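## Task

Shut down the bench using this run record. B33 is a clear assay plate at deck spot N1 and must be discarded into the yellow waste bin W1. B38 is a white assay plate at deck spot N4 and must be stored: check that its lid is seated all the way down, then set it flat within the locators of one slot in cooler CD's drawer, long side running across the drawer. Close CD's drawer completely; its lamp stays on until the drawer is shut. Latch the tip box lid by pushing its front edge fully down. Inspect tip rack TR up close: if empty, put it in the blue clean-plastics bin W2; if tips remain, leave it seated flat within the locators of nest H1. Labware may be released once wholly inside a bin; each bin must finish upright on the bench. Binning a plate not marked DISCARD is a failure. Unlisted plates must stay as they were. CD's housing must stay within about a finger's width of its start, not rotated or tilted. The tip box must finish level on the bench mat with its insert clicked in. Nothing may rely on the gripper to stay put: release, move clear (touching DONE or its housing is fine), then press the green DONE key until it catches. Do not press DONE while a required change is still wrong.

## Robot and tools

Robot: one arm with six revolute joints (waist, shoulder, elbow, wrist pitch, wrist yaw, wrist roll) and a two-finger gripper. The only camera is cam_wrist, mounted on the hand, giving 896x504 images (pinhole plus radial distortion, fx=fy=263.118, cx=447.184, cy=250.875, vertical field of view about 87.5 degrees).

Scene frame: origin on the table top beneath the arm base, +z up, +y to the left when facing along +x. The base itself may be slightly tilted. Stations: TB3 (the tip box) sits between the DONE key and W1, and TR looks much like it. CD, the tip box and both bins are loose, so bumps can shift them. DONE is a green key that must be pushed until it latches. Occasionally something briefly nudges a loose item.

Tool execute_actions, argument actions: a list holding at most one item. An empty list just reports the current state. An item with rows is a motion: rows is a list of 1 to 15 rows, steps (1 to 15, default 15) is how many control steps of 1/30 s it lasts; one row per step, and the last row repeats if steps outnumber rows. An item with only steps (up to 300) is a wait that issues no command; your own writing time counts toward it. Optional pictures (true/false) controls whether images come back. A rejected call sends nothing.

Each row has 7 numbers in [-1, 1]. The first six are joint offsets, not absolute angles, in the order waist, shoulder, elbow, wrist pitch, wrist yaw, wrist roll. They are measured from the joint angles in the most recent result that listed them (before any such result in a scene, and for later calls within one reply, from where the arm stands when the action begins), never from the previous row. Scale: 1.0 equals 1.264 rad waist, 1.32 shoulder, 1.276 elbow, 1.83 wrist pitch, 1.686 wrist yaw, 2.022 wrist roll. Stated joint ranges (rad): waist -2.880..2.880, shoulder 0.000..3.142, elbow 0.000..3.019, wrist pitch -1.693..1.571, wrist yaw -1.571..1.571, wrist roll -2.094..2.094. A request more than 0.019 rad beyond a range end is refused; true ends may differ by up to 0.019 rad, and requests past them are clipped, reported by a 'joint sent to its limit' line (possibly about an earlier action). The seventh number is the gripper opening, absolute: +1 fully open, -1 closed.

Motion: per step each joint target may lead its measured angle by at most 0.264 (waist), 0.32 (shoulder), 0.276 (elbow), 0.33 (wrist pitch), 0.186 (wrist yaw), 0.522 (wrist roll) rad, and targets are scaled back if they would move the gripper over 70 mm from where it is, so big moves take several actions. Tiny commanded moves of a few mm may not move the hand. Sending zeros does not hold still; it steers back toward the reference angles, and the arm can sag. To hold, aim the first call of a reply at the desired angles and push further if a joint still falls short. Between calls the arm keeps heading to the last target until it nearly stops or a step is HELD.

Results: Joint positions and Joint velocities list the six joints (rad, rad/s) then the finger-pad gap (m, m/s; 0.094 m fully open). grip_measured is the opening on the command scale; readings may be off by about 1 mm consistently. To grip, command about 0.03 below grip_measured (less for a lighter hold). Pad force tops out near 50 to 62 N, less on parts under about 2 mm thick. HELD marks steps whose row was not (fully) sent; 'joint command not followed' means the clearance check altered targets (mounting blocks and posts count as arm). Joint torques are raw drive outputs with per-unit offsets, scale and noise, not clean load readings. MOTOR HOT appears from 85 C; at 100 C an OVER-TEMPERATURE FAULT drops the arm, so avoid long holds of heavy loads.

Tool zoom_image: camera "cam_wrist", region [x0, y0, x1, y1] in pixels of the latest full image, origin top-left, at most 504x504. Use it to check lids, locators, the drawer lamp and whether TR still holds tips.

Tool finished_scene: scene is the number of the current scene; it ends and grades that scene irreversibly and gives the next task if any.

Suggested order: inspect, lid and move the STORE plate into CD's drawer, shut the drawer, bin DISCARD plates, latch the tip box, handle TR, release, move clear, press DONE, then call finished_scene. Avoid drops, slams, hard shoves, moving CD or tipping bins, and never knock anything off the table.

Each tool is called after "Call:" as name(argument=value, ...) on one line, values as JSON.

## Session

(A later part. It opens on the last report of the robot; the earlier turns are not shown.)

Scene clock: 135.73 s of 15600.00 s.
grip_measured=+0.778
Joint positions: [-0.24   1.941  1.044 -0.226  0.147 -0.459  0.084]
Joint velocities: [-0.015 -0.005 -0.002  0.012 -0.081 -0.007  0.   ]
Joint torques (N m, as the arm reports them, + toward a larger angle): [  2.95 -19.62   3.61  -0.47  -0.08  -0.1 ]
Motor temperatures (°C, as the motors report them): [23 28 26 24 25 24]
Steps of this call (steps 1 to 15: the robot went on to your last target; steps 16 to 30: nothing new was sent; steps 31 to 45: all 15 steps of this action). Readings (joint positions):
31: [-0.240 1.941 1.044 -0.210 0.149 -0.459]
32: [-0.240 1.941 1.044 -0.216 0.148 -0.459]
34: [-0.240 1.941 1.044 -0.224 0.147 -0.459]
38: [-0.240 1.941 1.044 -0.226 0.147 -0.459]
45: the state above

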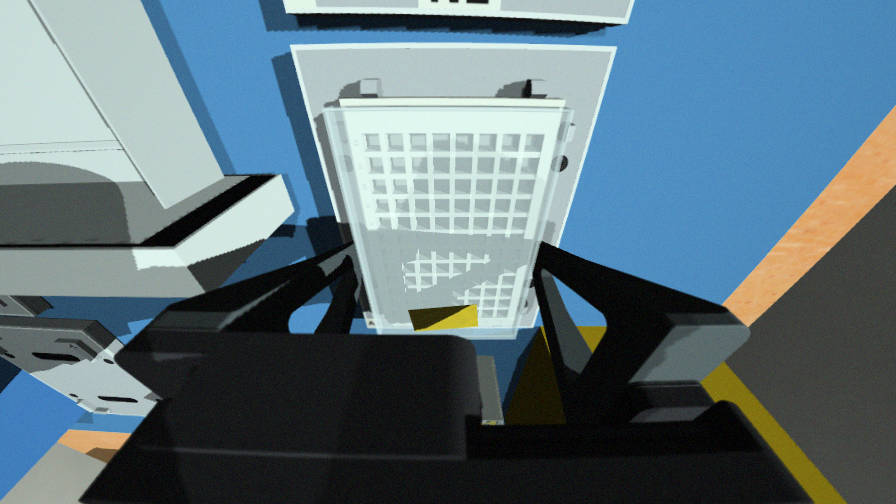

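Call:
execute_actions(actions=[{"rows":[[0,-0.01,0.01,0.0095,0.007,0,0.75]]}])

Call:
execute_actions(actions=[{"rows":[[0,0.028,0.018,0.007,0,0,0.75]]}])

Scene clock: 138.10 s of 15600.00 s.
grip_measured=+0.778
Joint positions: [-0.24   1.941  1.044 -0.221  0.156 -0.459  0.084]
Joint velocities: [ 0.005 -0.015 -0.017 -0.012  0.007 -0.125  0.001]
Joint torques (N m, as the arm reports them, + toward a larger angle): [  3.3  -19.1    3.52   0.26   0.07  -0.1 ]
Motor temperatures (°C, as the motors report them): [23 28 26 24 25 24]
Steps of this call (steps 1 to 15: the robot went on to your last target; steps 16 to 56: nothing new was sent; steps 57 to 71: all 15 steps of this action). Readings (joint positions):
57: [-0.240 1.941 1.044 -0.226 0.151 -0.459]
58: [-0.240 1.941 1.044 -0.224 0.154 -0.459]
60: [-0.240 1.941 1.044 -0.221 0.156 -0.459]
64: [-0.240 1.941 1.044 -0.221 0.156 -0.459]
71: the state above

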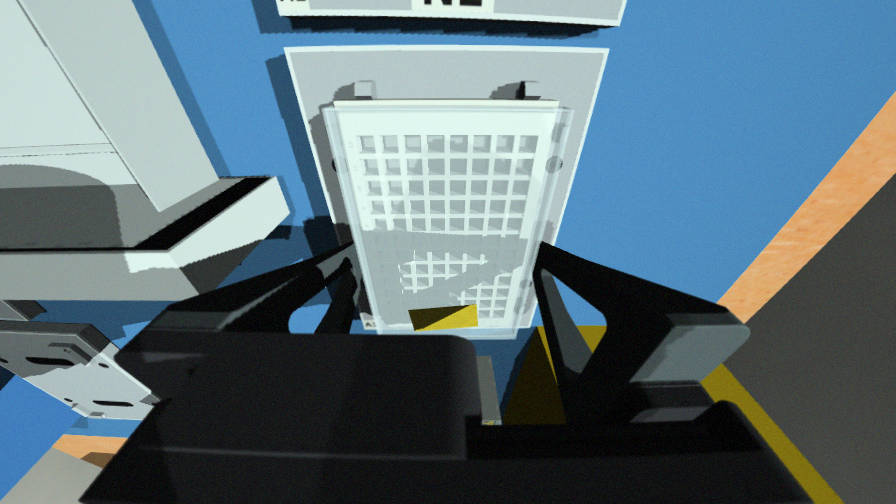

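Scene clock: 138.60 s of 15600.00 s.
grip_measured=+0.778
Joint positions: [-0.24   1.949  1.046 -0.218  0.156 -0.459  0.084]
Joint velocities: [-0.005  0.005 -0.007  0.002  0.051 -0.037  0.   ]
Joint torques (N m, as the arm reports them, + toward a larger angle): [  1.88 -16.29   4.41   0.39   0.02  -0.1 ]
Motor temperatures (°C, as the motors report them): [23 28 26 24 25 24]
Steps of this call (steps 1 to 15: all 15 steps of this action). Readings (joint positions):
1: [-0.240 1.941 1.044 -0.220 0.156 -0.459]
2: [-0.240 1.942 1.045 -0.220 0.156 -0.459]
4: [-0.240 1.945 1.045 -0.219 0.156 -0.459]
8: [-0.240 1.949 1.046 -0.218 0.156 -0.459]
15: the state above

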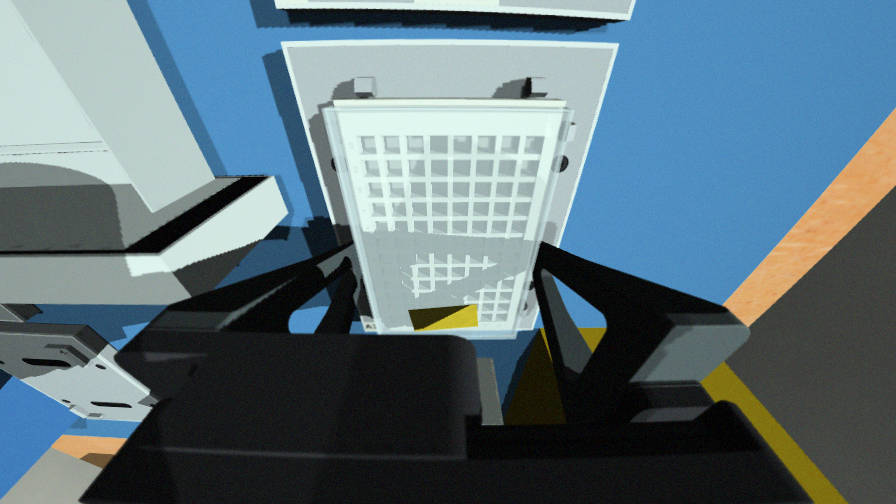

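Engaged.

Call:
execute_actions(actions=[{"rows":[[0,0.03,0.018,0.014,0.005,0,0.75]]}])

Call:
execute_actions(actions=[{"rows":[[0,0,0,0,0,0,0.85],[0,0,0,0,0,0,1],[0,0,0,0,0,0,1],[0,0,0,0,0,0,1],[0,0,0,0,0,0,1],[0,0.032,0,0.013,0.004,0,1]]}])

Scene clock: 141.63 s of 15600.00 s.
grip_measured=+0.778
Joint positions: [-0.24   1.954  1.047 -0.207  0.161 -0.459  0.084]
Joint velocities: [-0.024 -0.024  0.017 -0.007 -0.022  0.051 -0.002]
Joint torques (N m, as the arm reports them, + toward a larger angle): [  2.62 -15.7    4.09   0.37   0.1   -0.08]
Motor temperatures (°C, as the motors report them): [23 28 26 24 25 24]
Steps of this call (steps 1 to 15: the robot went on to your last target; steps 16 to 76: nothing new was sent; steps 77 to 91: all 15 steps of this action). Readings (joint positions):
77: [-0.240 1.950 1.046 -0.215 0.159 -0.459]
78: [-0.240 1.951 1.046 -0.211 0.161 -0.459]
80: [-0.240 1.954 1.047 -0.207 0.161 -0.459]
84: [-0.240 1.954 1.047 -0.207 0.161 -0.459]
91: the state above

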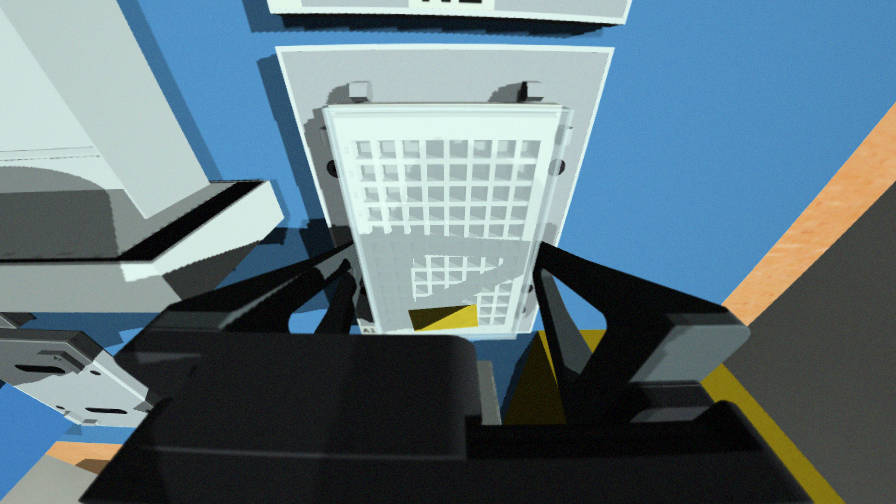

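Scene clock: 142.13 s of 15600.00 s.
grip_measured=+0.999
Joint positions: [-0.24   1.97   1.047 -0.195  0.166 -0.459  0.094]
Joint velocities: [-0.015 -0.005 -0.002  0.002  0.022 -0.022 -0.   ]
Joint torques (N m, as the arm reports them, + toward a larger angle): [  1.99 -15.69   2.15   0.29   0.1   -0.04]
Motor temperatures (°C, as the motors report them): [23 28 26 24 25 24]
Steps of this call (steps 1 to 15: all 15 steps of this action). Readings (joint positions):
1: [-0.240 1.954 1.047 -0.207 0.161 -0.459]
2: [-0.240 1.954 1.047 -0.207 0.161 -0.459]
4: [-0.240 1.954 1.047 -0.207 0.161 -0.459]
8: [-0.240 1.958 1.047 -0.197 0.165 -0.459]
15: the state above

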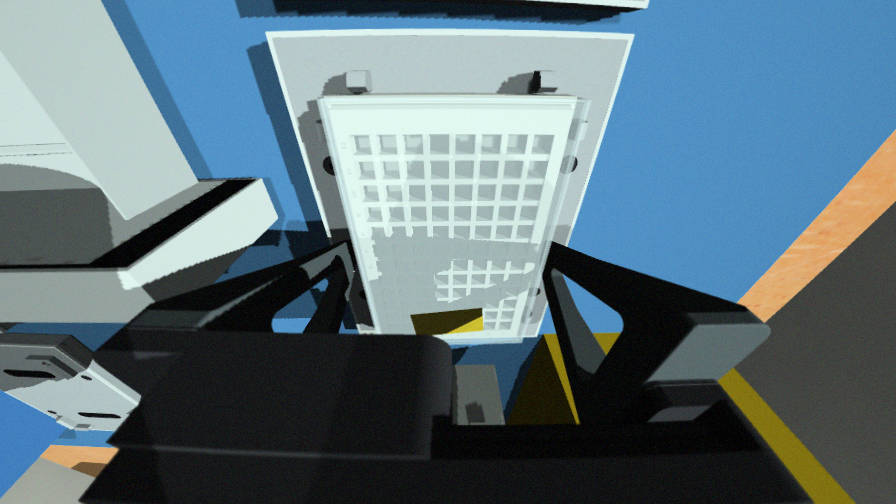

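Call:
execute_actions(actions=[{"rows":[[0,0.01,0,0,0.008,0.008,0.9],[0,0.01,0,0,0.008,0.008,0.82],[0,0.01,0,0,0.008,0.008,0.745]],"steps":9}], pictures=false)

Call:
execute_actions(actions=[{"rows":[[0,-0.025,-0.01,0,0,0,0.745],[0,-0.035,-0.015,-0.008,0,0,0.745],[0,-0.045,-0.02,-0.012,0,0,0.745],[0,-0.055,-0.025,-0.017,0,0,0.745],[0,-0.07,-0.03,-0.025,0,0,0.745],[0,-0.09,-0.04,-0.035,0,0,0.745],[0,-0.115,-0.045,-0.05,0,0,0.745],[0,-0.14,-0.05,-0.065,0,0,0.745],[0,-0.17,-0.05,-0.085,0,0,0.745],[0,-0.2,-0.05,-0.11,0,0,0.745],[0,-0.23,-0.05,-0.13,0,0,0.745],[0,-0.26,-0.05,-0.15,0,0,0.745],[0,-0.29,-0.05,-0.175,0,0,0.745]]}], pictures=false)

Call:
execute_actions(actions=[{"steps":12}])

Scene clock: 147.87 s of 15600.00 s.
grip_measured=+0.783
Joint positions: [-0.24   1.97   1.047 -0.195  0.176 -0.455  0.084]
Joint velocities: [-0.015  0.005 -0.007 -0.002 -0.022 -0.037  0.001]
Joint torques (N m, as the arm reports them, + toward a larger angle): [  2.62 -17.55   2.19  -0.06   0.12   0.08]
Motor temperatures (°C, as the motors report them): [23 28 26 24 25 24]
Steps of this call (steps 1 to 15: the robot went on to your last target; steps 16 to 90: nothing new was sent; then 2.43 s passed at rest; steps 91 to 99: all 9 steps of this action). Readings (joint positions):
91: [-0.240 1.970 1.047 -0.195 0.170 -0.459]
92: [-0.240 1.970 1.047 -0.195 0.174 -0.458]
94: [-0.240 1.970 1.047 -0.195 0.176 -0.456]
98: [-0.240 1.970 1.047 -0.195 0.176 -0.456]
99: the state above

Scene clock: 148.37 s of 15600.00 s.
grip_measured=+0.783
Joint positions: [-0.24   1.642  0.978 -0.479  0.174 -0.455  0.084]
Joint velocities: [ 0.005 -1.089 -0.012 -0.452  0.007  0.037 -0.   ]
Joint torques (N m, as the arm reports them, + toward a larger angle): [  1.96 -17.05   5.17  -0.02   0.05  -0.05]
Motor temperatures (°C, as the motors report them): [23 28 26 24 25 24]
Steps of this call (steps 1 to 15: all 15 steps of this action). Readings (joint positions):
1: [-0.240 1.970 1.047 -0.195 0.176 -0.455]
2: [-0.240 1.968 1.046 -0.195 0.176 -0.455]
4: [-0.240 1.959 1.040 -0.197 0.174 -0.455]
8: [-0.240 1.892 1.008 -0.255 0.174 -0.455]
15: the state above

Scene clock: 148.77 s of 15600.00 s.
grip_measured=+0.783
Joint positions: [-0.24   1.566  0.98  -0.506  0.174 -0.455  0.084]
Joint velocities: [ 0.005  0.034 -0.002 -0.022  0.007  0.037  0.   ]
Joint torques (N m, as the arm reports them, + toward a larger angle): [  1.9  -16.05   5.52  -0.23   0.13  -0.07]
Motor temperatures (°C, as the motors report them): [23 28 26 24 25 24]
Steps of this call (steps 1 to 12: the robot went on to your last target). Readings (joint positions):
1: [-0.240 1.609 0.978 -0.489 0.174 -0.455]
2: [-0.240 1.582 0.978 -0.494 0.174 -0.455]
4: [-0.240 1.551 0.979 -0.496 0.174 -0.455]
8: [-0.240 1.556 0.980 -0.504 0.174 -0.455]
12: the state above

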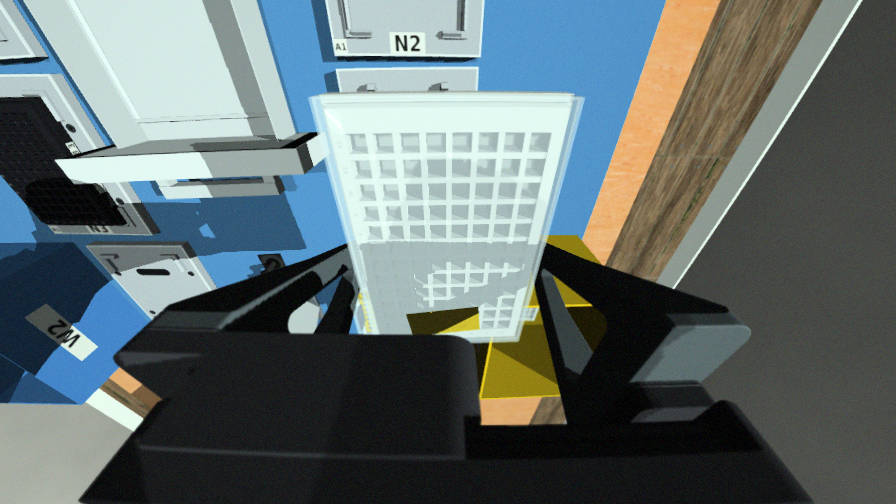

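Call:
execute_actions(actions=[{"rows":[[0.36,0.13,0.27,-0.13,0.095,1,0.745]]}], pictures=false)

Call:
execute_actions(actions=[{"steps":35}], pictures=false)

Call:
execute_actions(actions=[{"rows":[[0,0.04,0.01,0.02,0,0,0.745],[0,0.07,0.01,0.04,0,0,0.745],[0,0.1,0.01,0.06,0,0,0.745],[0,0.12,0.01,0.08,0,0,0.745]]}])

Scene clock: 153.27 s of 15600.00 s.
grip_measured=+0.783
Joint positions: [ 0.218  1.709  1.28  -0.724  0.33   0.432  0.084]
Joint velocities: [ 0.796  0.103  0.325 -0.032 -0.022  2.689  0.001]
Joint torques (N m, as the arm reports them, + toward a larger angle): [  1.32 -17.96   9.46  -0.63   0.22  -0.02]
Motor temperatures (°C, as the motors report them): [23 28 26 24 25 24]
Steps of this call (steps 1 to 30: the robot went on to your last target; steps 31 to 90: nothing new was sent; then 1.00 s passed at rest; steps 91 to 105: all 15 steps of this action). Readings (joint positions):
91: [-0.230 1.572 0.990 -0.531 0.215 -0.416]
92: [-0.215 1.584 1.014 -0.572 0.252 -0.367]
94: [-0.164 1.618 1.071 -0.623 0.290 -0.278]
98: [-0.033 1.669 1.170 -0.671 0.319 -0.104]
105: the state above

Scene clock: 154.43 s of 15600.00 s.
grip_measured=+0.783
Joint positions: [ 0.211  1.713  1.291 -0.735  0.333  1.556  0.084]
Joint velocities: [ 0.005 -0.015 -0.012  0.012  0.022  0.051 -0.001]
Joint torques (N m, as the arm reports them, + toward a larger angle): [  6.7  -17.63   9.99  -0.53   0.14  -0.03]
Motor temperatures (°C, as the motors report them): [23 28 26 24 25 24]
Steps of this call (steps 1 to 35: the robot went on to your last target). Readings (joint positions):
1: [0.242 1.711 1.288 -0.725 0.330 0.530]
2: [0.258 1.712 1.291 -0.726 0.330 0.627]
4: [0.269 1.712 1.291 -0.729 0.330 0.823]
8: [0.243 1.713 1.291 -0.734 0.330 1.205]
35: the state above

Scene clock: 154.93 s of 15600.00 s.
grip_measured=+0.783
Joint positions: [ 0.211  1.888  1.292 -0.6    0.333  1.556  0.084]
Joint velocities: [-0.005 -0.063 -0.007  0.095  0.007  0.037 -0.001]
Joint torques (N m, as the arm reports them, + toward a larger angle): [  6.05 -20.66   6.68  -0.22   0.18  -0.09]
Motor temperatures (°C, as the motors report them): [23 28 26 24 25 24]
Steps of this call (steps 1 to 15: all 15 steps of this action). Readings (joint positions):
1: [0.211 1.714 1.291 -0.731 0.333 1.556]
2: [0.211 1.719 1.291 -0.718 0.333 1.556]
4: [0.211 1.746 1.291 -0.661 0.333 1.556]
8: [0.211 1.835 1.292 -0.602 0.333 1.556]
15: the state above

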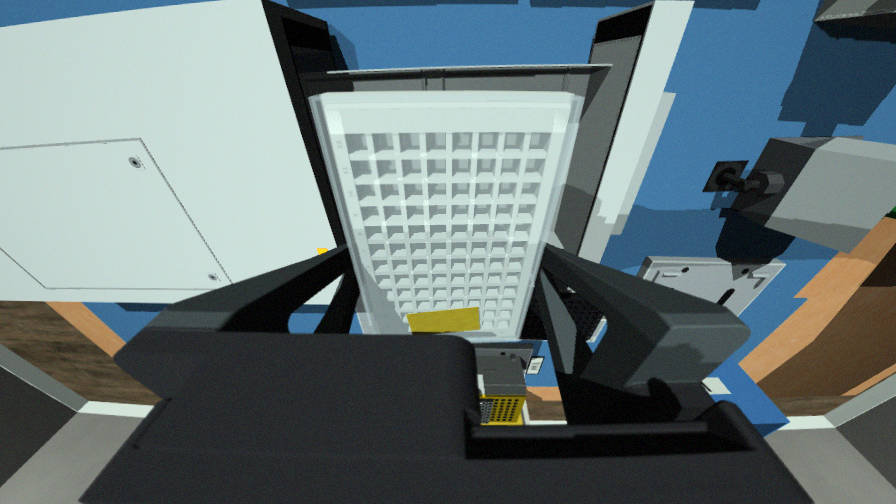

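Call:
execute_actions(actions=[{"rows":[[-0.01,-0.02,-0.03,0.015,0,-0.022,0.745],[-0.02,-0.02,-0.05,0.03,0,-0.022,0.745],[-0.02,-0.02,-0.07,0.045,0,-0.022,0.745],[-0.02,-0.02,-0.09,0.06,0,-0.022,0.745],[-0.02,-0.02,-0.105,0.072,0,-0.022,0.745]]}])

Scene clock: 164.17 s of 15600.00 s.
grip_measured=+0.783
Joint positions: [ 0.193  1.874  1.151 -0.479  0.333  1.523  0.084]
Joint velocities: [ 0.005  0.005 -0.022  0.002 -0.007 -0.022  0.001]
Joint torques (N m, as the arm reports them, + toward a larger angle): [  4.63 -20.29   5.31   0.09   0.13  -0.19]
Motor temperatures (°C, as the motors report them): [24 28 26 24 25 24]
Steps of this call (steps 1 to 15: the robot went on to your last target; steps 16 to 90: nothing new was sent; then 5.73 s passed at rest; steps 91 to 105: all 15 steps of this action). Readings (joint positions):
91: [0.211 1.887 1.288 -0.594 0.333 1.551]
92: [0.210 1.885 1.279 -0.581 0.333 1.544]
94: [0.208 1.878 1.241 -0.539 0.333 1.535]
98: [0.198 1.874 1.164 -0.491 0.333 1.528]
105: the state above

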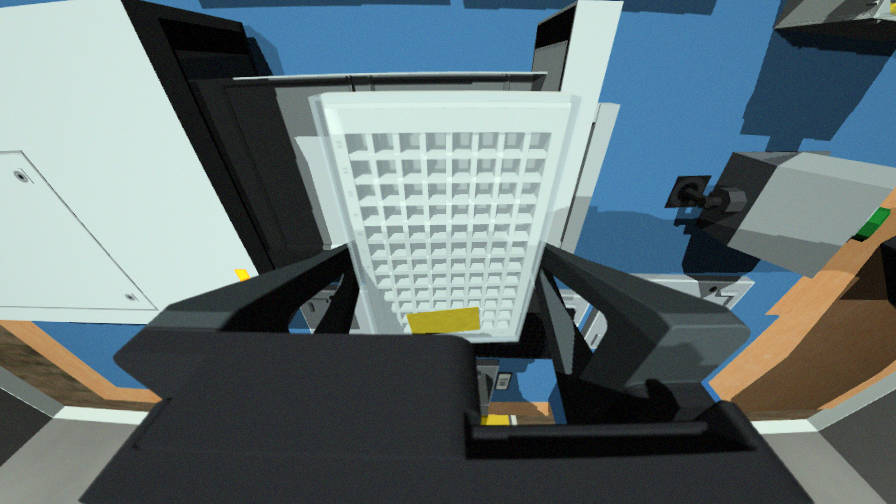

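Call:
execute_actions(actions=[{"rows":[[-0.01,0.03,0.03,0.01,0,0,0.745],[-0.015,0.045,0.035,0.02,0,0,0.745],[-0.02,0.06,0.04,0.025,0,-0.01,0.745],[-0.021,0.075,0.045,0.035,0,-0.018,0.745],[-0.021,0.09,0.047,0.041,0,-0.018,0.745]]}])

Scene clock: 167.77 s of 15600.00 s.
grip_measured=+0.783
Joint positions: [ 0.174  1.988  1.193 -0.412  0.333  1.499  0.084]
Joint velocities: [-0.005 -0.015 -0.012 -0.007  0.037 -0.037 -0.001]
Joint torques (N m, as the arm reports them, + toward a larger angle): [  5.49 -18.32   5.52   0.16   0.13  -0.22]
Motor temperatures (°C, as the motors report them): [24 28 26 24 25 24]
Steps of this call (steps 1 to 15: the robot went on to your last target; steps 16 to 90: nothing new was sent; then 0.10 s passed at rest; steps 91 to 105: all 15 steps of this action). Readings (joint positions):
91: [0.193 1.875 1.151 -0.477 0.333 1.522]
92: [0.192 1.877 1.152 -0.473 0.333 1.522]
94: [0.190 1.894 1.163 -0.454 0.333 1.516]
98: [0.179 1.956 1.192 -0.414 0.333 1.504]
105: the state above

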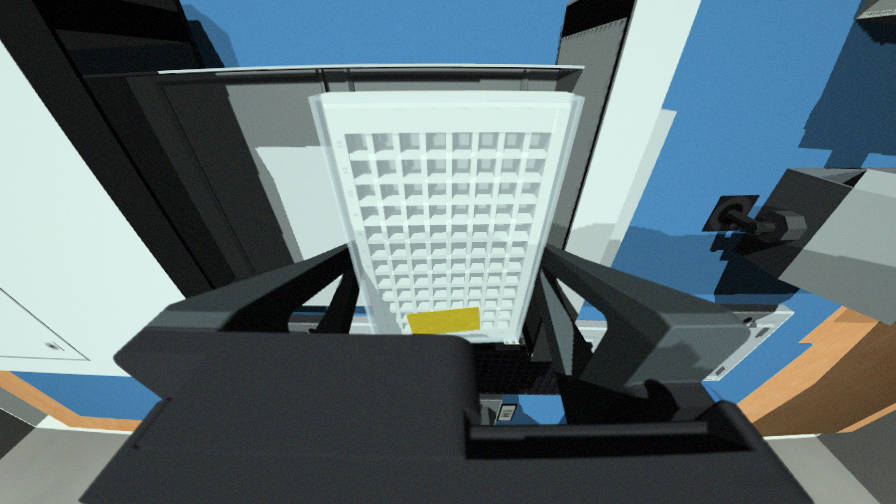

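Call:
execute_actions(actions=[{"rows":[[-0.01,0.02,0.03,0.01,0,0,0.745],[-0.015,0.035,0.04,0.015,0,-0.01,0.745],[-0.019,0.05,0.048,0.02,0,-0.013,0.745],[-0.019,0.066,0.048,0.022,0,-0.013,0.745]]}])

Scene clock: 170.63 s of 15600.00 s.
grip_measured=+0.783
Joint positions: [ 0.158  2.06   1.236 -0.378  0.333  1.483  0.084]
Joint velocities: [ 0.005  0.005 -0.002 -0.007  0.051  0.037 -0.001]
Joint torques (N m, as the arm reports them, + toward a larger angle): [  5.5  -18.36   5.36   0.4    0.11  -0.21]
Motor temperatures (°C, as the motors report them): [24 28 26 24 25 24]
Steps of this call (steps 1 to 15: the robot went on to your last target; steps 16 to 71: nothing new was sent; steps 72 to 86: all 15 steps of this action). Readings (joint positions):
72: [0.174 1.988 1.193 -0.411 0.333 1.497]
73: [0.174 1.989 1.194 -0.408 0.333 1.496]
75: [0.171 2.002 1.208 -0.397 0.333 1.491]
79: [0.163 2.042 1.236 -0.379 0.333 1.486]
86: the state above

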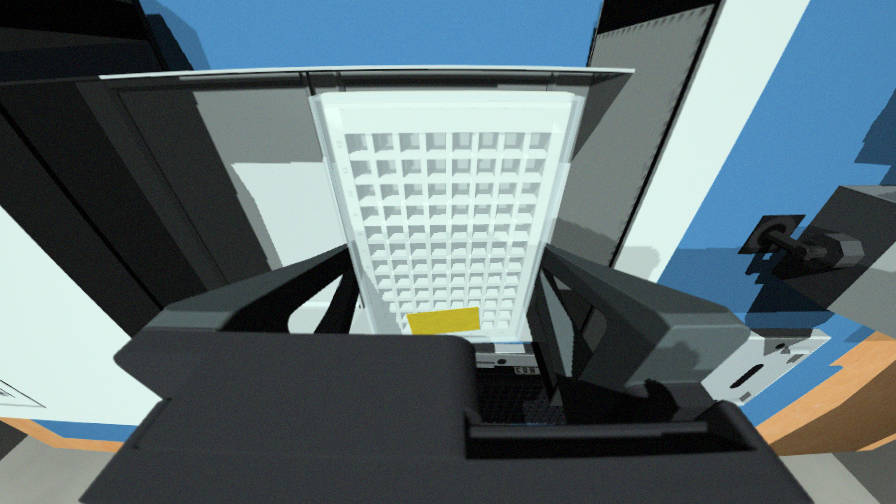

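Call:
execute_actions(actions=[{"rows":[[-0.014,0.038,0.022,0.016,0,0,0.745]]}])

Call:
zoom_image(camera="cam_wrist", region=[260,40,640,380])

Scene clock: 173.57 s of 15600.00 s.
grip_measured=+0.783
Joint positions: [ 0.151  2.089  1.24  -0.359  0.333  1.482  0.084]
Joint velocities: [ 0.005  0.005 -0.007  0.007 -0.022 -0.037  0.001]
Joint torques (N m, as the arm reports them, + toward a larger angle): [  4.88 -18.49   5.55   0.18   0.13  -0.09]
Motor temperatures (°C, as the motors report them): [24 28 26 24 25 24]
Steps of this call (steps 1 to 15: the robot went on to your last target; steps 16 to 73: nothing new was sent; steps 74 to 88: all 15 steps of this action). Readings (joint positions):
74: [0.158 2.061 1.236 -0.375 0.333 1.482]
75: [0.158 2.064 1.237 -0.369 0.333 1.482]
77: [0.156 2.072 1.239 -0.362 0.333 1.482]
81: [0.152 2.085 1.240 -0.359 0.333 1.482]
88: the state above

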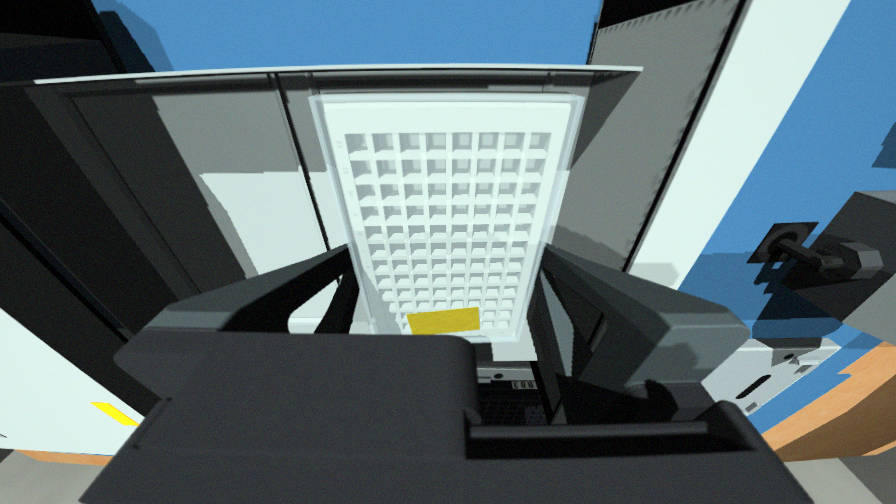

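Region (260, 40, 640, 380) of cam_wrist's 896x504 image, scaled by 1.326, with more detail than that image has; it fills the top 451 rows of this view, and the rest is white.

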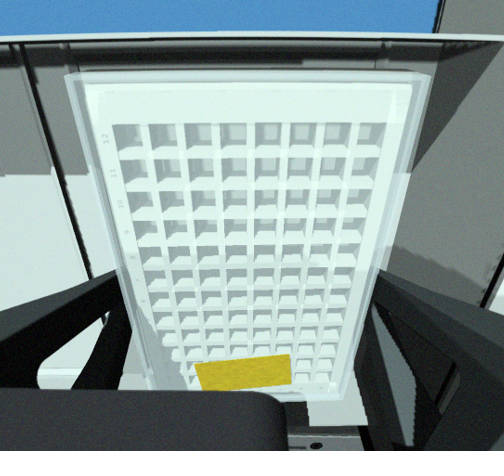

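Call:
execute_actions(actions=[{"rows":[[0,0,0.032,0.008,0,0,0.745],[0,0.03,0.032,0.008,0,0,0.745]]}])

Call:
zoom_image(camera="cam_wrist", region=[260,40,640,240])

Scene clock: 176.80 s of 15600.00 s.
grip_measured=+0.783
Joint positions: [ 0.151  2.1    1.255 -0.354  0.333  1.482  0.084]
Joint velocities: [-0.005 -0.005 -0.007 -0.002 -0.037 -0.022 -0.001]
Joint torques (N m, as the arm reports them, + toward a larger angle): [  6.8  -17.45   5.84   0.23   0.12  -0.1 ]
Motor temperatures (°C, as the motors report them): [24 28 26 24 25 24]
Steps of this call (steps 1 to 15: the robot went on to your last target; steps 16 to 82: nothing new was sent; steps 83 to 97: all 15 steps of this action). Readings (joint positions):
83: [0.151 2.089 1.241 -0.359 0.333 1.482]
84: [0.151 2.090 1.243 -0.359 0.333 1.482]
86: [0.151 2.094 1.249 -0.357 0.333 1.482]
90: [0.151 2.099 1.255 -0.354 0.333 1.482]
97: the state above

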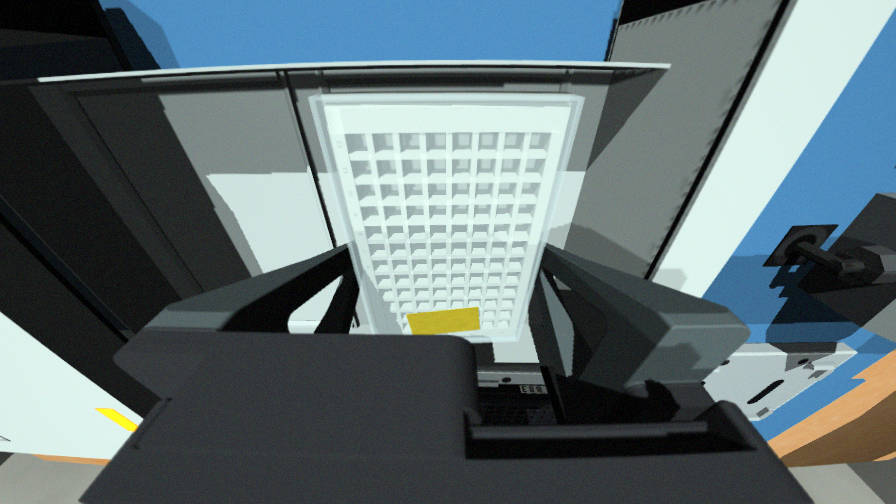

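Region (260, 40, 640, 240) of cam_wrist's 896x504 image, scaled by 1.326, with more detail than that image has; it fills the top 265 rows of this view, and the rest is white.

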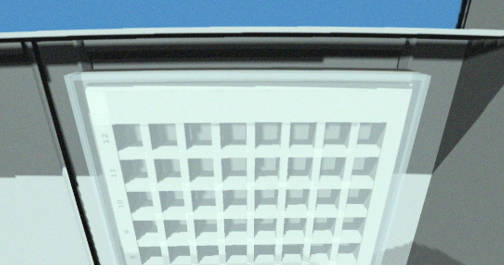

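Call:
execute_actions(actions=[{"rows":[[0,0.03,0.02,0.013,0.012,0,0.745]]}])

Call:
execute_actions(actions=[{"rows":[[0,0,0,0,0,0,0.79],[0,0,0,0,0,0,0.82],[0,0,0,0,0,0,0.92]],"steps":12}])

Call:
zoom_image(camera="cam_wrist", region=[260,40,640,380])

Scene clock: 180.23 s of 15600.00 s.
grip_measured=+0.783
Joint positions: [ 0.151  2.104  1.255 -0.345  0.348  1.482  0.084]
Joint velocities: [-0.005  0.005  0.022 -0.002 -0.095  0.095 -0.   ]
Joint torques (N m, as the arm reports them, + toward a larger angle): [  6.1  -16.71   5.78   0.36   0.31  -0.1 ]
Motor temperatures (°C, as the motors report them): [24 28 26 24 25 24]
Steps of this call (steps 1 to 15: the robot went on to your last target; steps 16 to 88: nothing new was sent; steps 89 to 103: all 15 steps of this action). Readings (joint positions):
89: [0.151 2.101 1.255 -0.352 0.341 1.482]
90: [0.151 2.103 1.255 -0.348 0.346 1.482]
92: [0.151 2.104 1.255 -0.345 0.348 1.482]
96: [0.151 2.104 1.255 -0.345 0.348 1.482]
103: the state above

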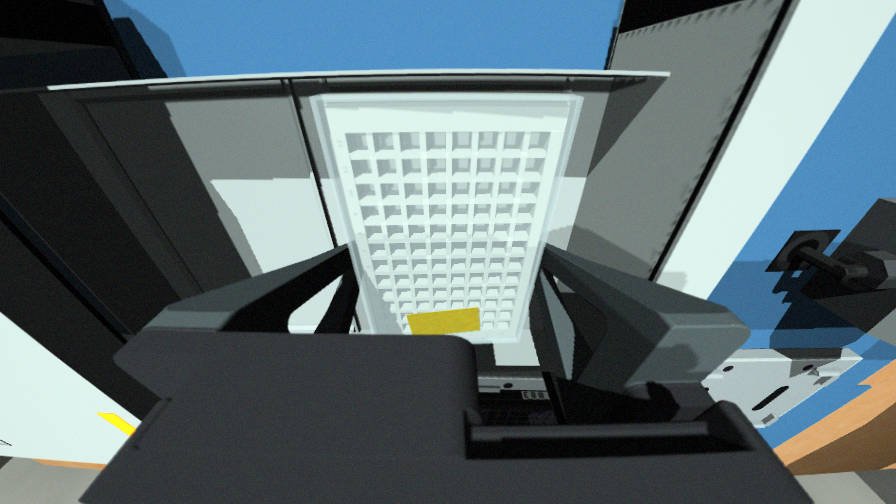

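Scene clock: 180.63 s of 15600.00 s.
grip_measured=+0.919
Joint positions: [ 0.151  2.104  1.255 -0.345  0.348  1.482  0.09 ]
Joint velocities: [ 0.005 -0.005  0.012  0.007 -0.11  -0.022 -0.001]
Joint torques (N m, as the arm reports them, + toward a larger angle): [  5.89 -19.38   3.42  -0.38   0.14  -0.07]
Motor temperatures (°C, as the motors report them): [24 28 26 24 25 24]
Steps of this call (steps 1 to 12: all 12 steps of this action). Readings (joint positions):
1: [0.151 2.104 1.255 -0.345 0.348 1.482]
2: [0.151 2.104 1.255 -0.345 0.348 1.482]
4: [0.151 2.104 1.255 -0.345 0.348 1.482]
8: [0.151 2.104 1.255 -0.345 0.348 1.482]
12: the state above

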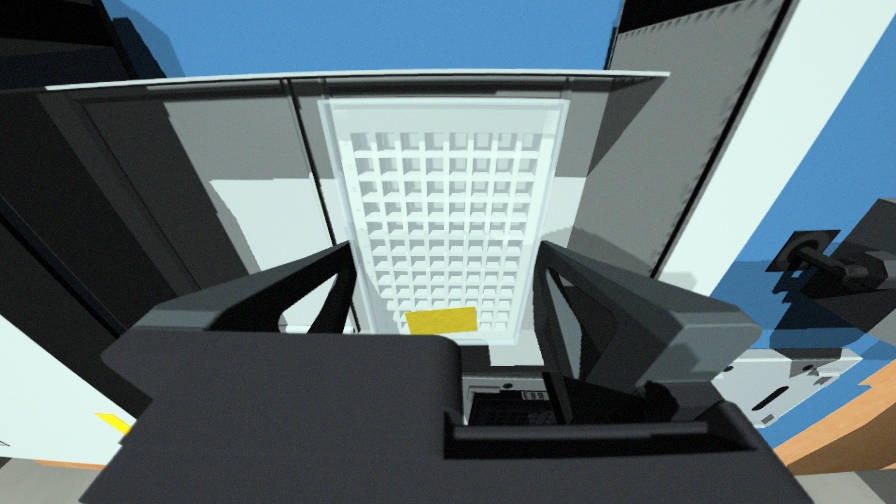

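Region (260, 40, 640, 380) of cam_wrist's 896x504 image, scaled by 1.326, with more detail than that image has; it fills the top 451 rows of this view, and the rest is white.

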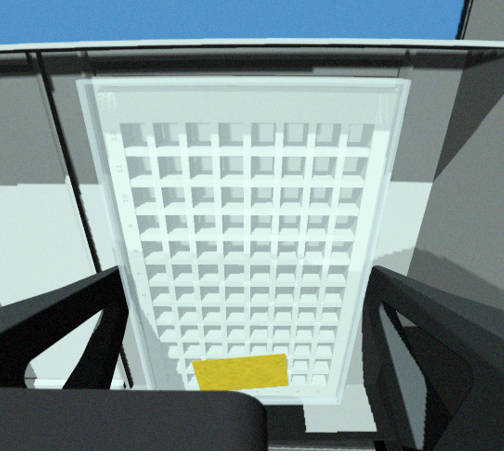

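Call:
execute_actions(actions=[{"rows":[[0,-0.03,0,0,0,0,1],[0.01,-0.045,-0.01,-0.01,0,0,1],[0.015,-0.06,-0.02,-0.017,0,0,1],[0.02,-0.08,-0.03,-0.025,0,0,1],[0.025,-0.1,-0.04,-0.035,-0.01,0,1],[0.03,-0.13,-0.05,-0.05,-0.01,0,1],[0.035,-0.16,-0.06,-0.065,-0.02,0,1],[0.035,-0.2,-0.07,-0.09,-0.02,0,1]]}])

Call:
execute_actions(actions=[{"rows":[[0,-0.1,-0.05,0,0,0,-1],[0,-0.1,-0.1,0.02,0,0,-1],[0,-0.1,-0.15,0.05,0,0,-1],[0,-0.1,-0.2,0.07,0,0,-1],[0,-0.1,-0.25,0.1,0,0,-1]]}])

Scene clock: 186.60 s of 15600.00 s.
grip_measured=+0.999
Joint positions: [ 0.194  1.814  1.167 -0.498  0.317  1.483  0.094]
Joint velocities: [ 0.005 -0.239  0.017  0.007 -0.007 -0.022  0.   ]
Joint torques (N m, as the arm reports them, + toward a larger angle): [  5.86 -16.29   5.34  -0.46   0.07  -0.09]
Motor temperatures (°C, as the motors report them): [24 28 26 24 25 24]
Steps of this call (steps 1 to 15: the robot went on to your last target; steps 16 to 90: nothing new was sent; then 2.47 s passed at rest; steps 91 to 105: all 15 steps of this action). Readings (joint positions):
91: [0.151 2.103 1.255 -0.345 0.348 1.482]
92: [0.151 2.101 1.255 -0.346 0.348 1.482]
94: [0.153 2.086 1.245 -0.359 0.348 1.482]
98: [0.166 1.991 1.193 -0.432 0.321 1.483]
105: the state above

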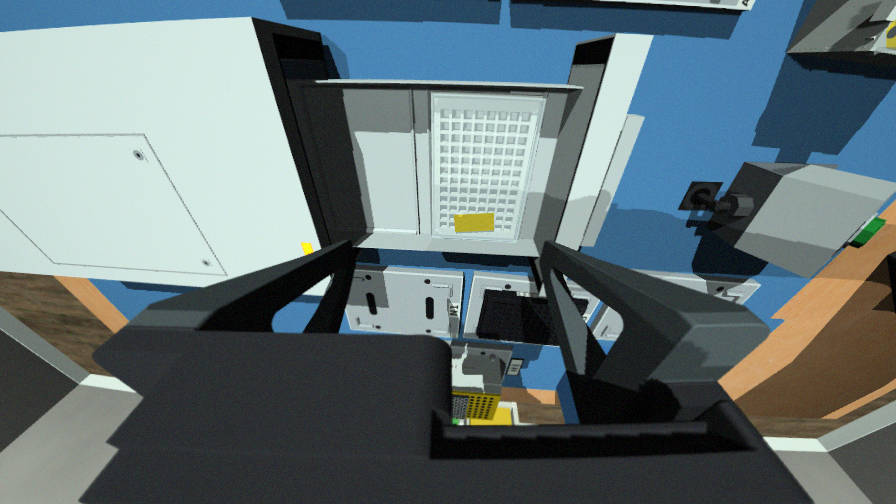

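Scene clock: 187.10 s of 15600.00 s.
grip_measured=-0.998
Joint positions: [ 0.194  1.675  0.835 -0.328  0.317  1.483  0.   ]
Joint velocities: [-0.024 -0.005 -0.002  0.09   0.022 -0.007  0.   ]
Joint torques (N m, as the arm reports them, + toward a larger angle): [  4.66 -14.21   4.8    0.25   0.1   -0.12]
Motor temperatures (°C, as the motors report them): [24 28 26 24 25 24]
Steps of this call (steps 1 to 15: all 15 steps of this action). Readings (joint positions):
1: [0.194 1.799 1.162 -0.496 0.317 1.483]
2: [0.194 1.779 1.138 -0.486 0.317 1.483]
4: [0.194 1.717 1.047 -0.430 0.317 1.483]
8: [0.194 1.653 0.867 -0.347 0.317 1.483]
15: the state above

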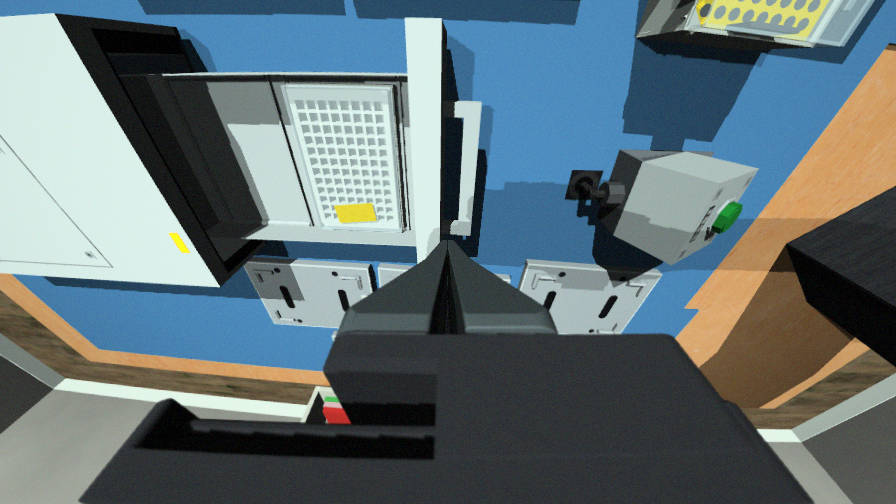

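Call:
execute_actions(actions=[{"rows":[[-0.032,0,-0.02,0,0,-0.762,-1],[-0.032,0,-0.02,0,0,-0.762,-1],[-0.032,0.02,-0.02,0,0,-0.762,-1],[-0.032,0.035,-0.02,0.01,0,-0.762,-1],[-0.032,0.05,-0.02,0.02,0,-0.762,-1],[-0.032,0.065,-0.02,0.03,0,-0.762,-1],[-0.032,0.08,-0.02,0.04,0,-0.762,-1],[-0.032,0.095,-0.01,0.05,0,-0.762,-1],[-0.032,0.11,0,0.06,0,-0.762,-1],[-0.032,0.125,0,0.07,0,-0.762,-1],[-0.032,0.14,0.01,0.08,0,-0.762,-1],[-0.032,0.15,0.015,0.09,0,-0.762,-1],[-0.032,0.162,0.02,0.1,0,-0.762,-1]]}], pictures=false)

Call:
execute_actions(actions=[{"steps":20}])

Scene clock: 192.00 s of 15600.00 s.
grip_measured=-0.998
Joint positions: [ 0.157  1.873  0.833 -0.171  0.317  0.143  0.   ]
Joint velocities: [-0.005  0.415  0.085  0.198 -0.037 -1.399  0.   ]
Joint torques (N m, as the arm reports them, + toward a larger angle): [  4.06 -16.32   3.92   0.46   0.06  -0.23]
Motor temperatures (°C, as the motors report them): [24 28 26 24 25 24]
Steps of this call (steps 1 to 15: the robot went on to your last target; steps 16 to 90: nothing new was sent; then 1.40 s passed at rest; steps 91 to 105: all 15 steps of this action). Readings (joint positions):
91: [0.192 1.675 0.833 -0.327 0.317 1.404]
92: [0.188 1.675 0.830 -0.327 0.317 1.305]
94: [0.176 1.676 0.823 -0.326 0.317 1.108]
98: [0.158 1.719 0.819 -0.279 0.317 0.715]
105: the state above

Scene clock: 192.67 s of 15600.00 s.
grip_measured=-0.998
Joint positions: [ 0.157  1.891  0.846 -0.156  0.317 -0.046  0.   ]
Joint velocities: [ 0.005  0.015  0.017 -0.007 -0.051 -0.066  0.001]
Joint torques (N m, as the arm reports them, + toward a larger angle): [  5.34 -16.63   3.27   0.16   0.02  -0.21]
Motor temperatures (°C, as the motors report them): [24 28 26 24 25 24]
Steps of this call (steps 1 to 20: the robot went on to your last target). Readings (joint positions):
1: [0.157 1.885 0.835 -0.166 0.317 0.105]
2: [0.157 1.890 0.835 -0.163 0.317 0.074]
4: [0.157 1.891 0.835 -0.163 0.317 0.030]
8: [0.157 1.891 0.843 -0.157 0.317 -0.016]
20: the state above

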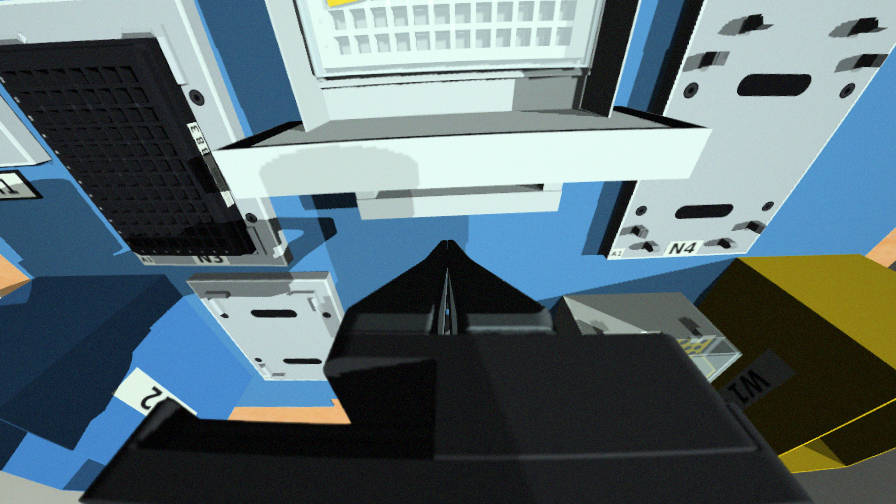

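Call:
execute_actions(actions=[{"rows":[[0,0.03,0.01,0,0,0,-1],[0,0.035,0.025,0,0,0,-1],[0,0.04,0.04,-0.005,0,0,-1],[0,0.045,0.055,-0.01,0,0,-1],[0,0.05,0.07,-0.018,0,0,-1],[0,0.054,0.085,-0.025,0,0,-1],[0,0.058,0.1,-0.031,0,0,-1],[0,0.062,0.115,-0.037,0,0,-1],[0,0.066,0.13,-0.044,0,0,-1],[0,0.07,0.145,-0.05,0,0,-1],[0,0.075,0.16,-0.057,0,0,-1],[0,0.08,0.175,-0.063,0,0,-1]]}])

Scene clock: 197.03 s of 15600.00 s.
grip_measured=-0.998
Joint positions: [ 0.158  1.971  1.036 -0.264  0.317 -0.048  0.   ]
Joint velocities: [-0.005  0.034  0.3   -0.007  0.007 -0.037  0.   ]
Joint torques (N m, as the arm reports them, + toward a larger angle): [  4.76 -15.95   4.11  -0.09   0.09  -0.06]
Motor temperatures (°C, as the motors report them): [24 28 26 24 25 24]
Steps of this call (steps 1 to 15: the robot went on to your last target; steps 16 to 90: nothing new was sent; then 0.87 s passed at rest; steps 91 to 105: all 15 steps of this action). Readings (joint positions):
91: [0.157 1.892 0.846 -0.156 0.317 -0.048]
92: [0.157 1.894 0.847 -0.156 0.317 -0.048]
94: [0.157 1.905 0.861 -0.160 0.317 -0.048]
98: [0.157 1.942 0.930 -0.198 0.317 -0.048]
105: the state above

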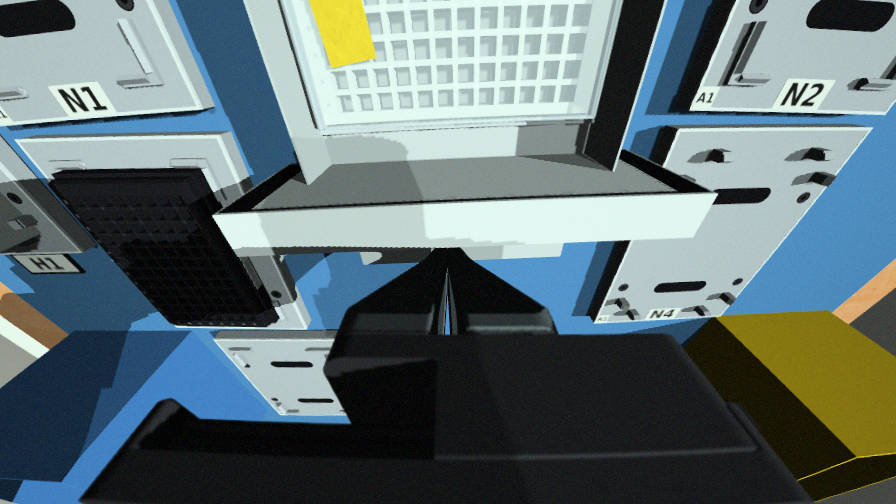

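Call:
execute_actions(actions=[{"rows":[[0,0.03,0.02,0,0,0,-1],[0,0.035,0.035,-0.005,0,0,-1],[0,0.04,0.05,-0.012,0,0,-1],[0,0.046,0.065,-0.018,0,0,-1],[0.005,0.052,0.08,-0.024,0,0,-1],[0.005,0.057,0.095,-0.03,0,0,-1],[0.01,0.062,0.11,-0.037,0,0,-1],[0.01,0.068,0.125,-0.043,0,0,-1],[0.01,0.073,0.14,-0.05,0,0,-1],[0.013,0.078,0.155,-0.056,0,0,-1],[0.013,0.084,0.17,-0.062,0,0,-1],[0.013,0.09,0.185,-0.069,0,0,-1]]}])

Call:
execute_actions(actions=[{"rows":[[0,0.02,0.025,0,0,0,-1],[0,0.025,0.04,-0.005,0,0,-1],[0,0.03,0.055,-0.012,0,0,-1],[0,0.036,0.07,-0.018,0,0,-1],[0.005,0.042,0.085,-0.024,0,0,-1],[0.005,0.047,0.1,-0.03,0,0,-1],[0.01,0.052,0.115,-0.037,0,0,-1],[0.01,0.058,0.13,-0.043,0,0,-1],[0.01,0.063,0.145,-0.05,0,0,-1],[0.013,0.068,0.16,-0.056,0,0,-1],[0.013,0.074,0.175,-0.063,0,0,-1]]}])

Scene clock: 205.23 s of 15600.00 s.
grip_measured=-0.998
Joint positions: [ 0.165  2.05   1.244 -0.381  0.32  -0.048  0.   ]
Joint velocities: [ 0.015  0.093  0.354 -0.012 -0.081 -0.051  0.   ]
Joint torques (N m, as the arm reports them, + toward a larger angle): [  6.75 -17.07   4.4   -0.46  -0.06  -0.09]
Motor temperatures (°C, as the motors report them): [24 28 26 23 25 24]
Steps of this call (steps 1 to 30: the robot went on to your last target; steps 31 to 90: nothing new was sent; then 4.70 s passed at rest; steps 91 to 105: all 15 steps of this action). Readings (joint positions):
91: [0.158 1.972 1.058 -0.264 0.317 -0.048]
92: [0.158 1.973 1.058 -0.264 0.317 -0.048]
94: [0.158 1.982 1.067 -0.274 0.317 -0.048]
98: [0.159 2.014 1.117 -0.325 0.320 -0.048]
105: the state above

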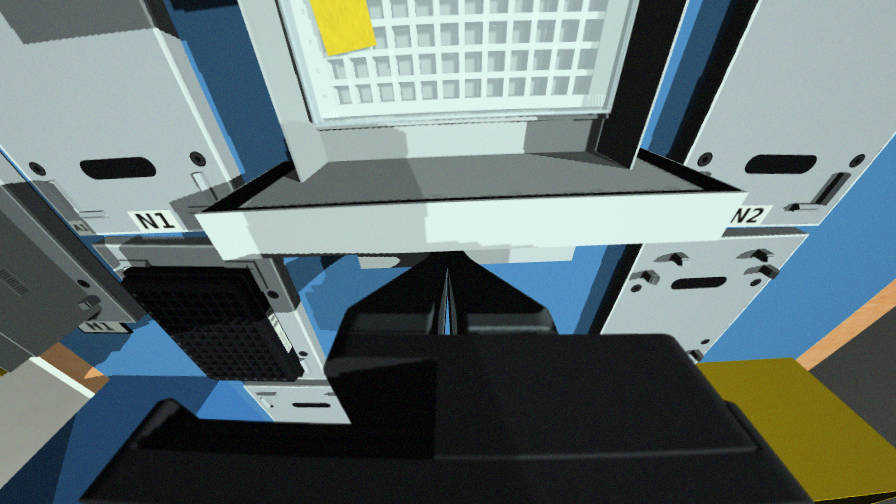

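Scene clock: 205.73 s of 15600.00 s.
grip_measured=-0.998
Joint positions: [ 0.169  2.114  1.439 -0.486  0.32  -0.048  0.   ]
Joint velocities: [-0.005  0.024  0.164  0.022  0.037  0.022 -0.   ]
Joint torques (N m, as the arm reports them, + toward a larger angle): [  7.46 -19.47   6.92  -0.33   0.02  -0.06]
Motor temperatures (°C, as the motors report them): [24 28 26 23 25 24]
Steps of this call (steps 1 to 15: all 15 steps of this action). Readings (joint positions):
1: [0.165 2.052 1.254 -0.381 0.320 -0.048]
2: [0.165 2.052 1.259 -0.381 0.320 -0.048]
4: [0.165 2.055 1.275 -0.391 0.320 -0.048]
8: [0.166 2.078 1.331 -0.438 0.320 -0.048]
15: the state above

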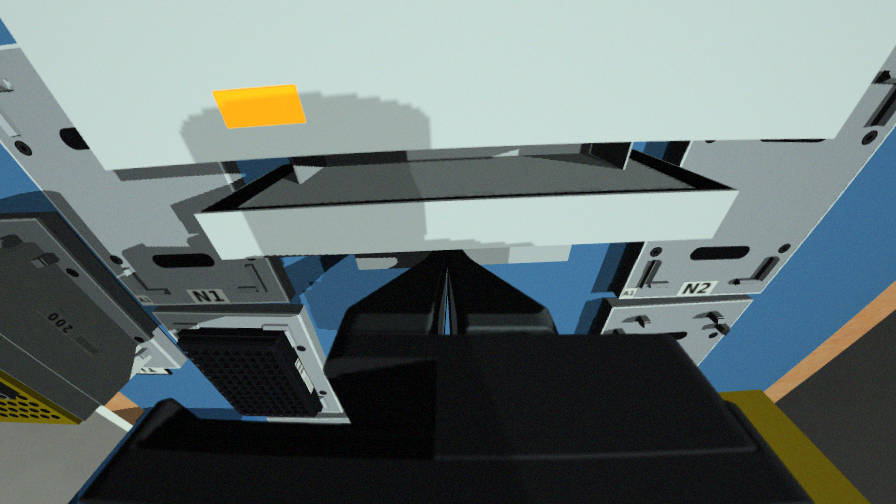

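About 2.5 cm left.

Call:
execute_actions(actions=[{"rows":[[0,0.025,0.03,-0.005,0,0,-1],[0,0.029,0.04,-0.01,0,0,-1],[0,0.033,0.05,-0.015,0,0,-1],[0,0.037,0.06,-0.02,0,0,-1],[0,0.041,0.07,-0.025,0,0,-1],[0,0.045,0.08,-0.031,0,0,-1]]}])

Scene clock: 208.67 s of 15600.00 s.
grip_measured=-0.998
Joint positions: [ 0.17   2.139  1.503 -0.535  0.32  -0.048  0.   ]
Joint velocities: [-0.005 -0.015 -0.012 -0.012  0.007  0.081 -0.   ]
Joint torques (N m, as the arm reports them, + toward a larger angle): [  5.92 -19.22   8.69  -0.53   0.05  -0.03]
Motor temperatures (°C, as the motors report them): [24 28 26 23 25 24]
Steps of this call (steps 1 to 15: the robot went on to your last target; steps 16 to 73: nothing new was sent; steps 74 to 88: all 15 steps of this action). Readings (joint positions):
74: [0.170 2.116 1.442 -0.487 0.320 -0.048]
75: [0.170 2.116 1.444 -0.489 0.320 -0.048]
77: [0.170 2.121 1.454 -0.501 0.320 -0.048]
81: [0.170 2.134 1.490 -0.534 0.320 -0.048]
88: the state above

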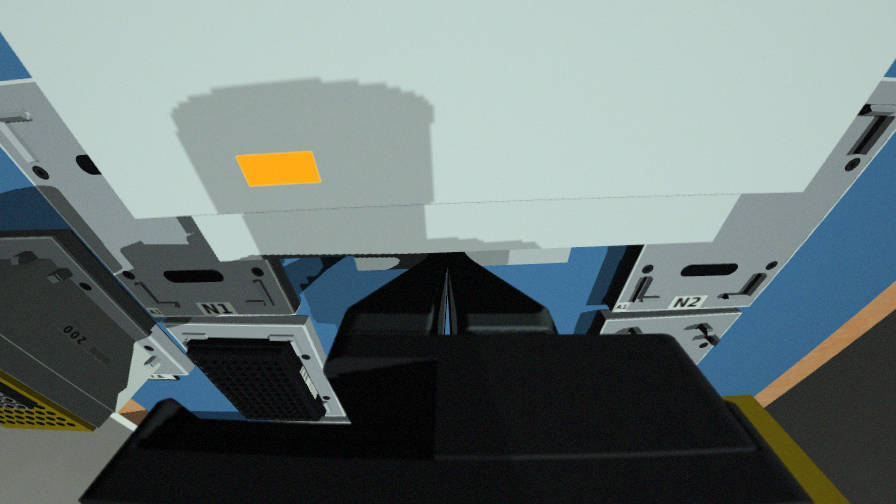

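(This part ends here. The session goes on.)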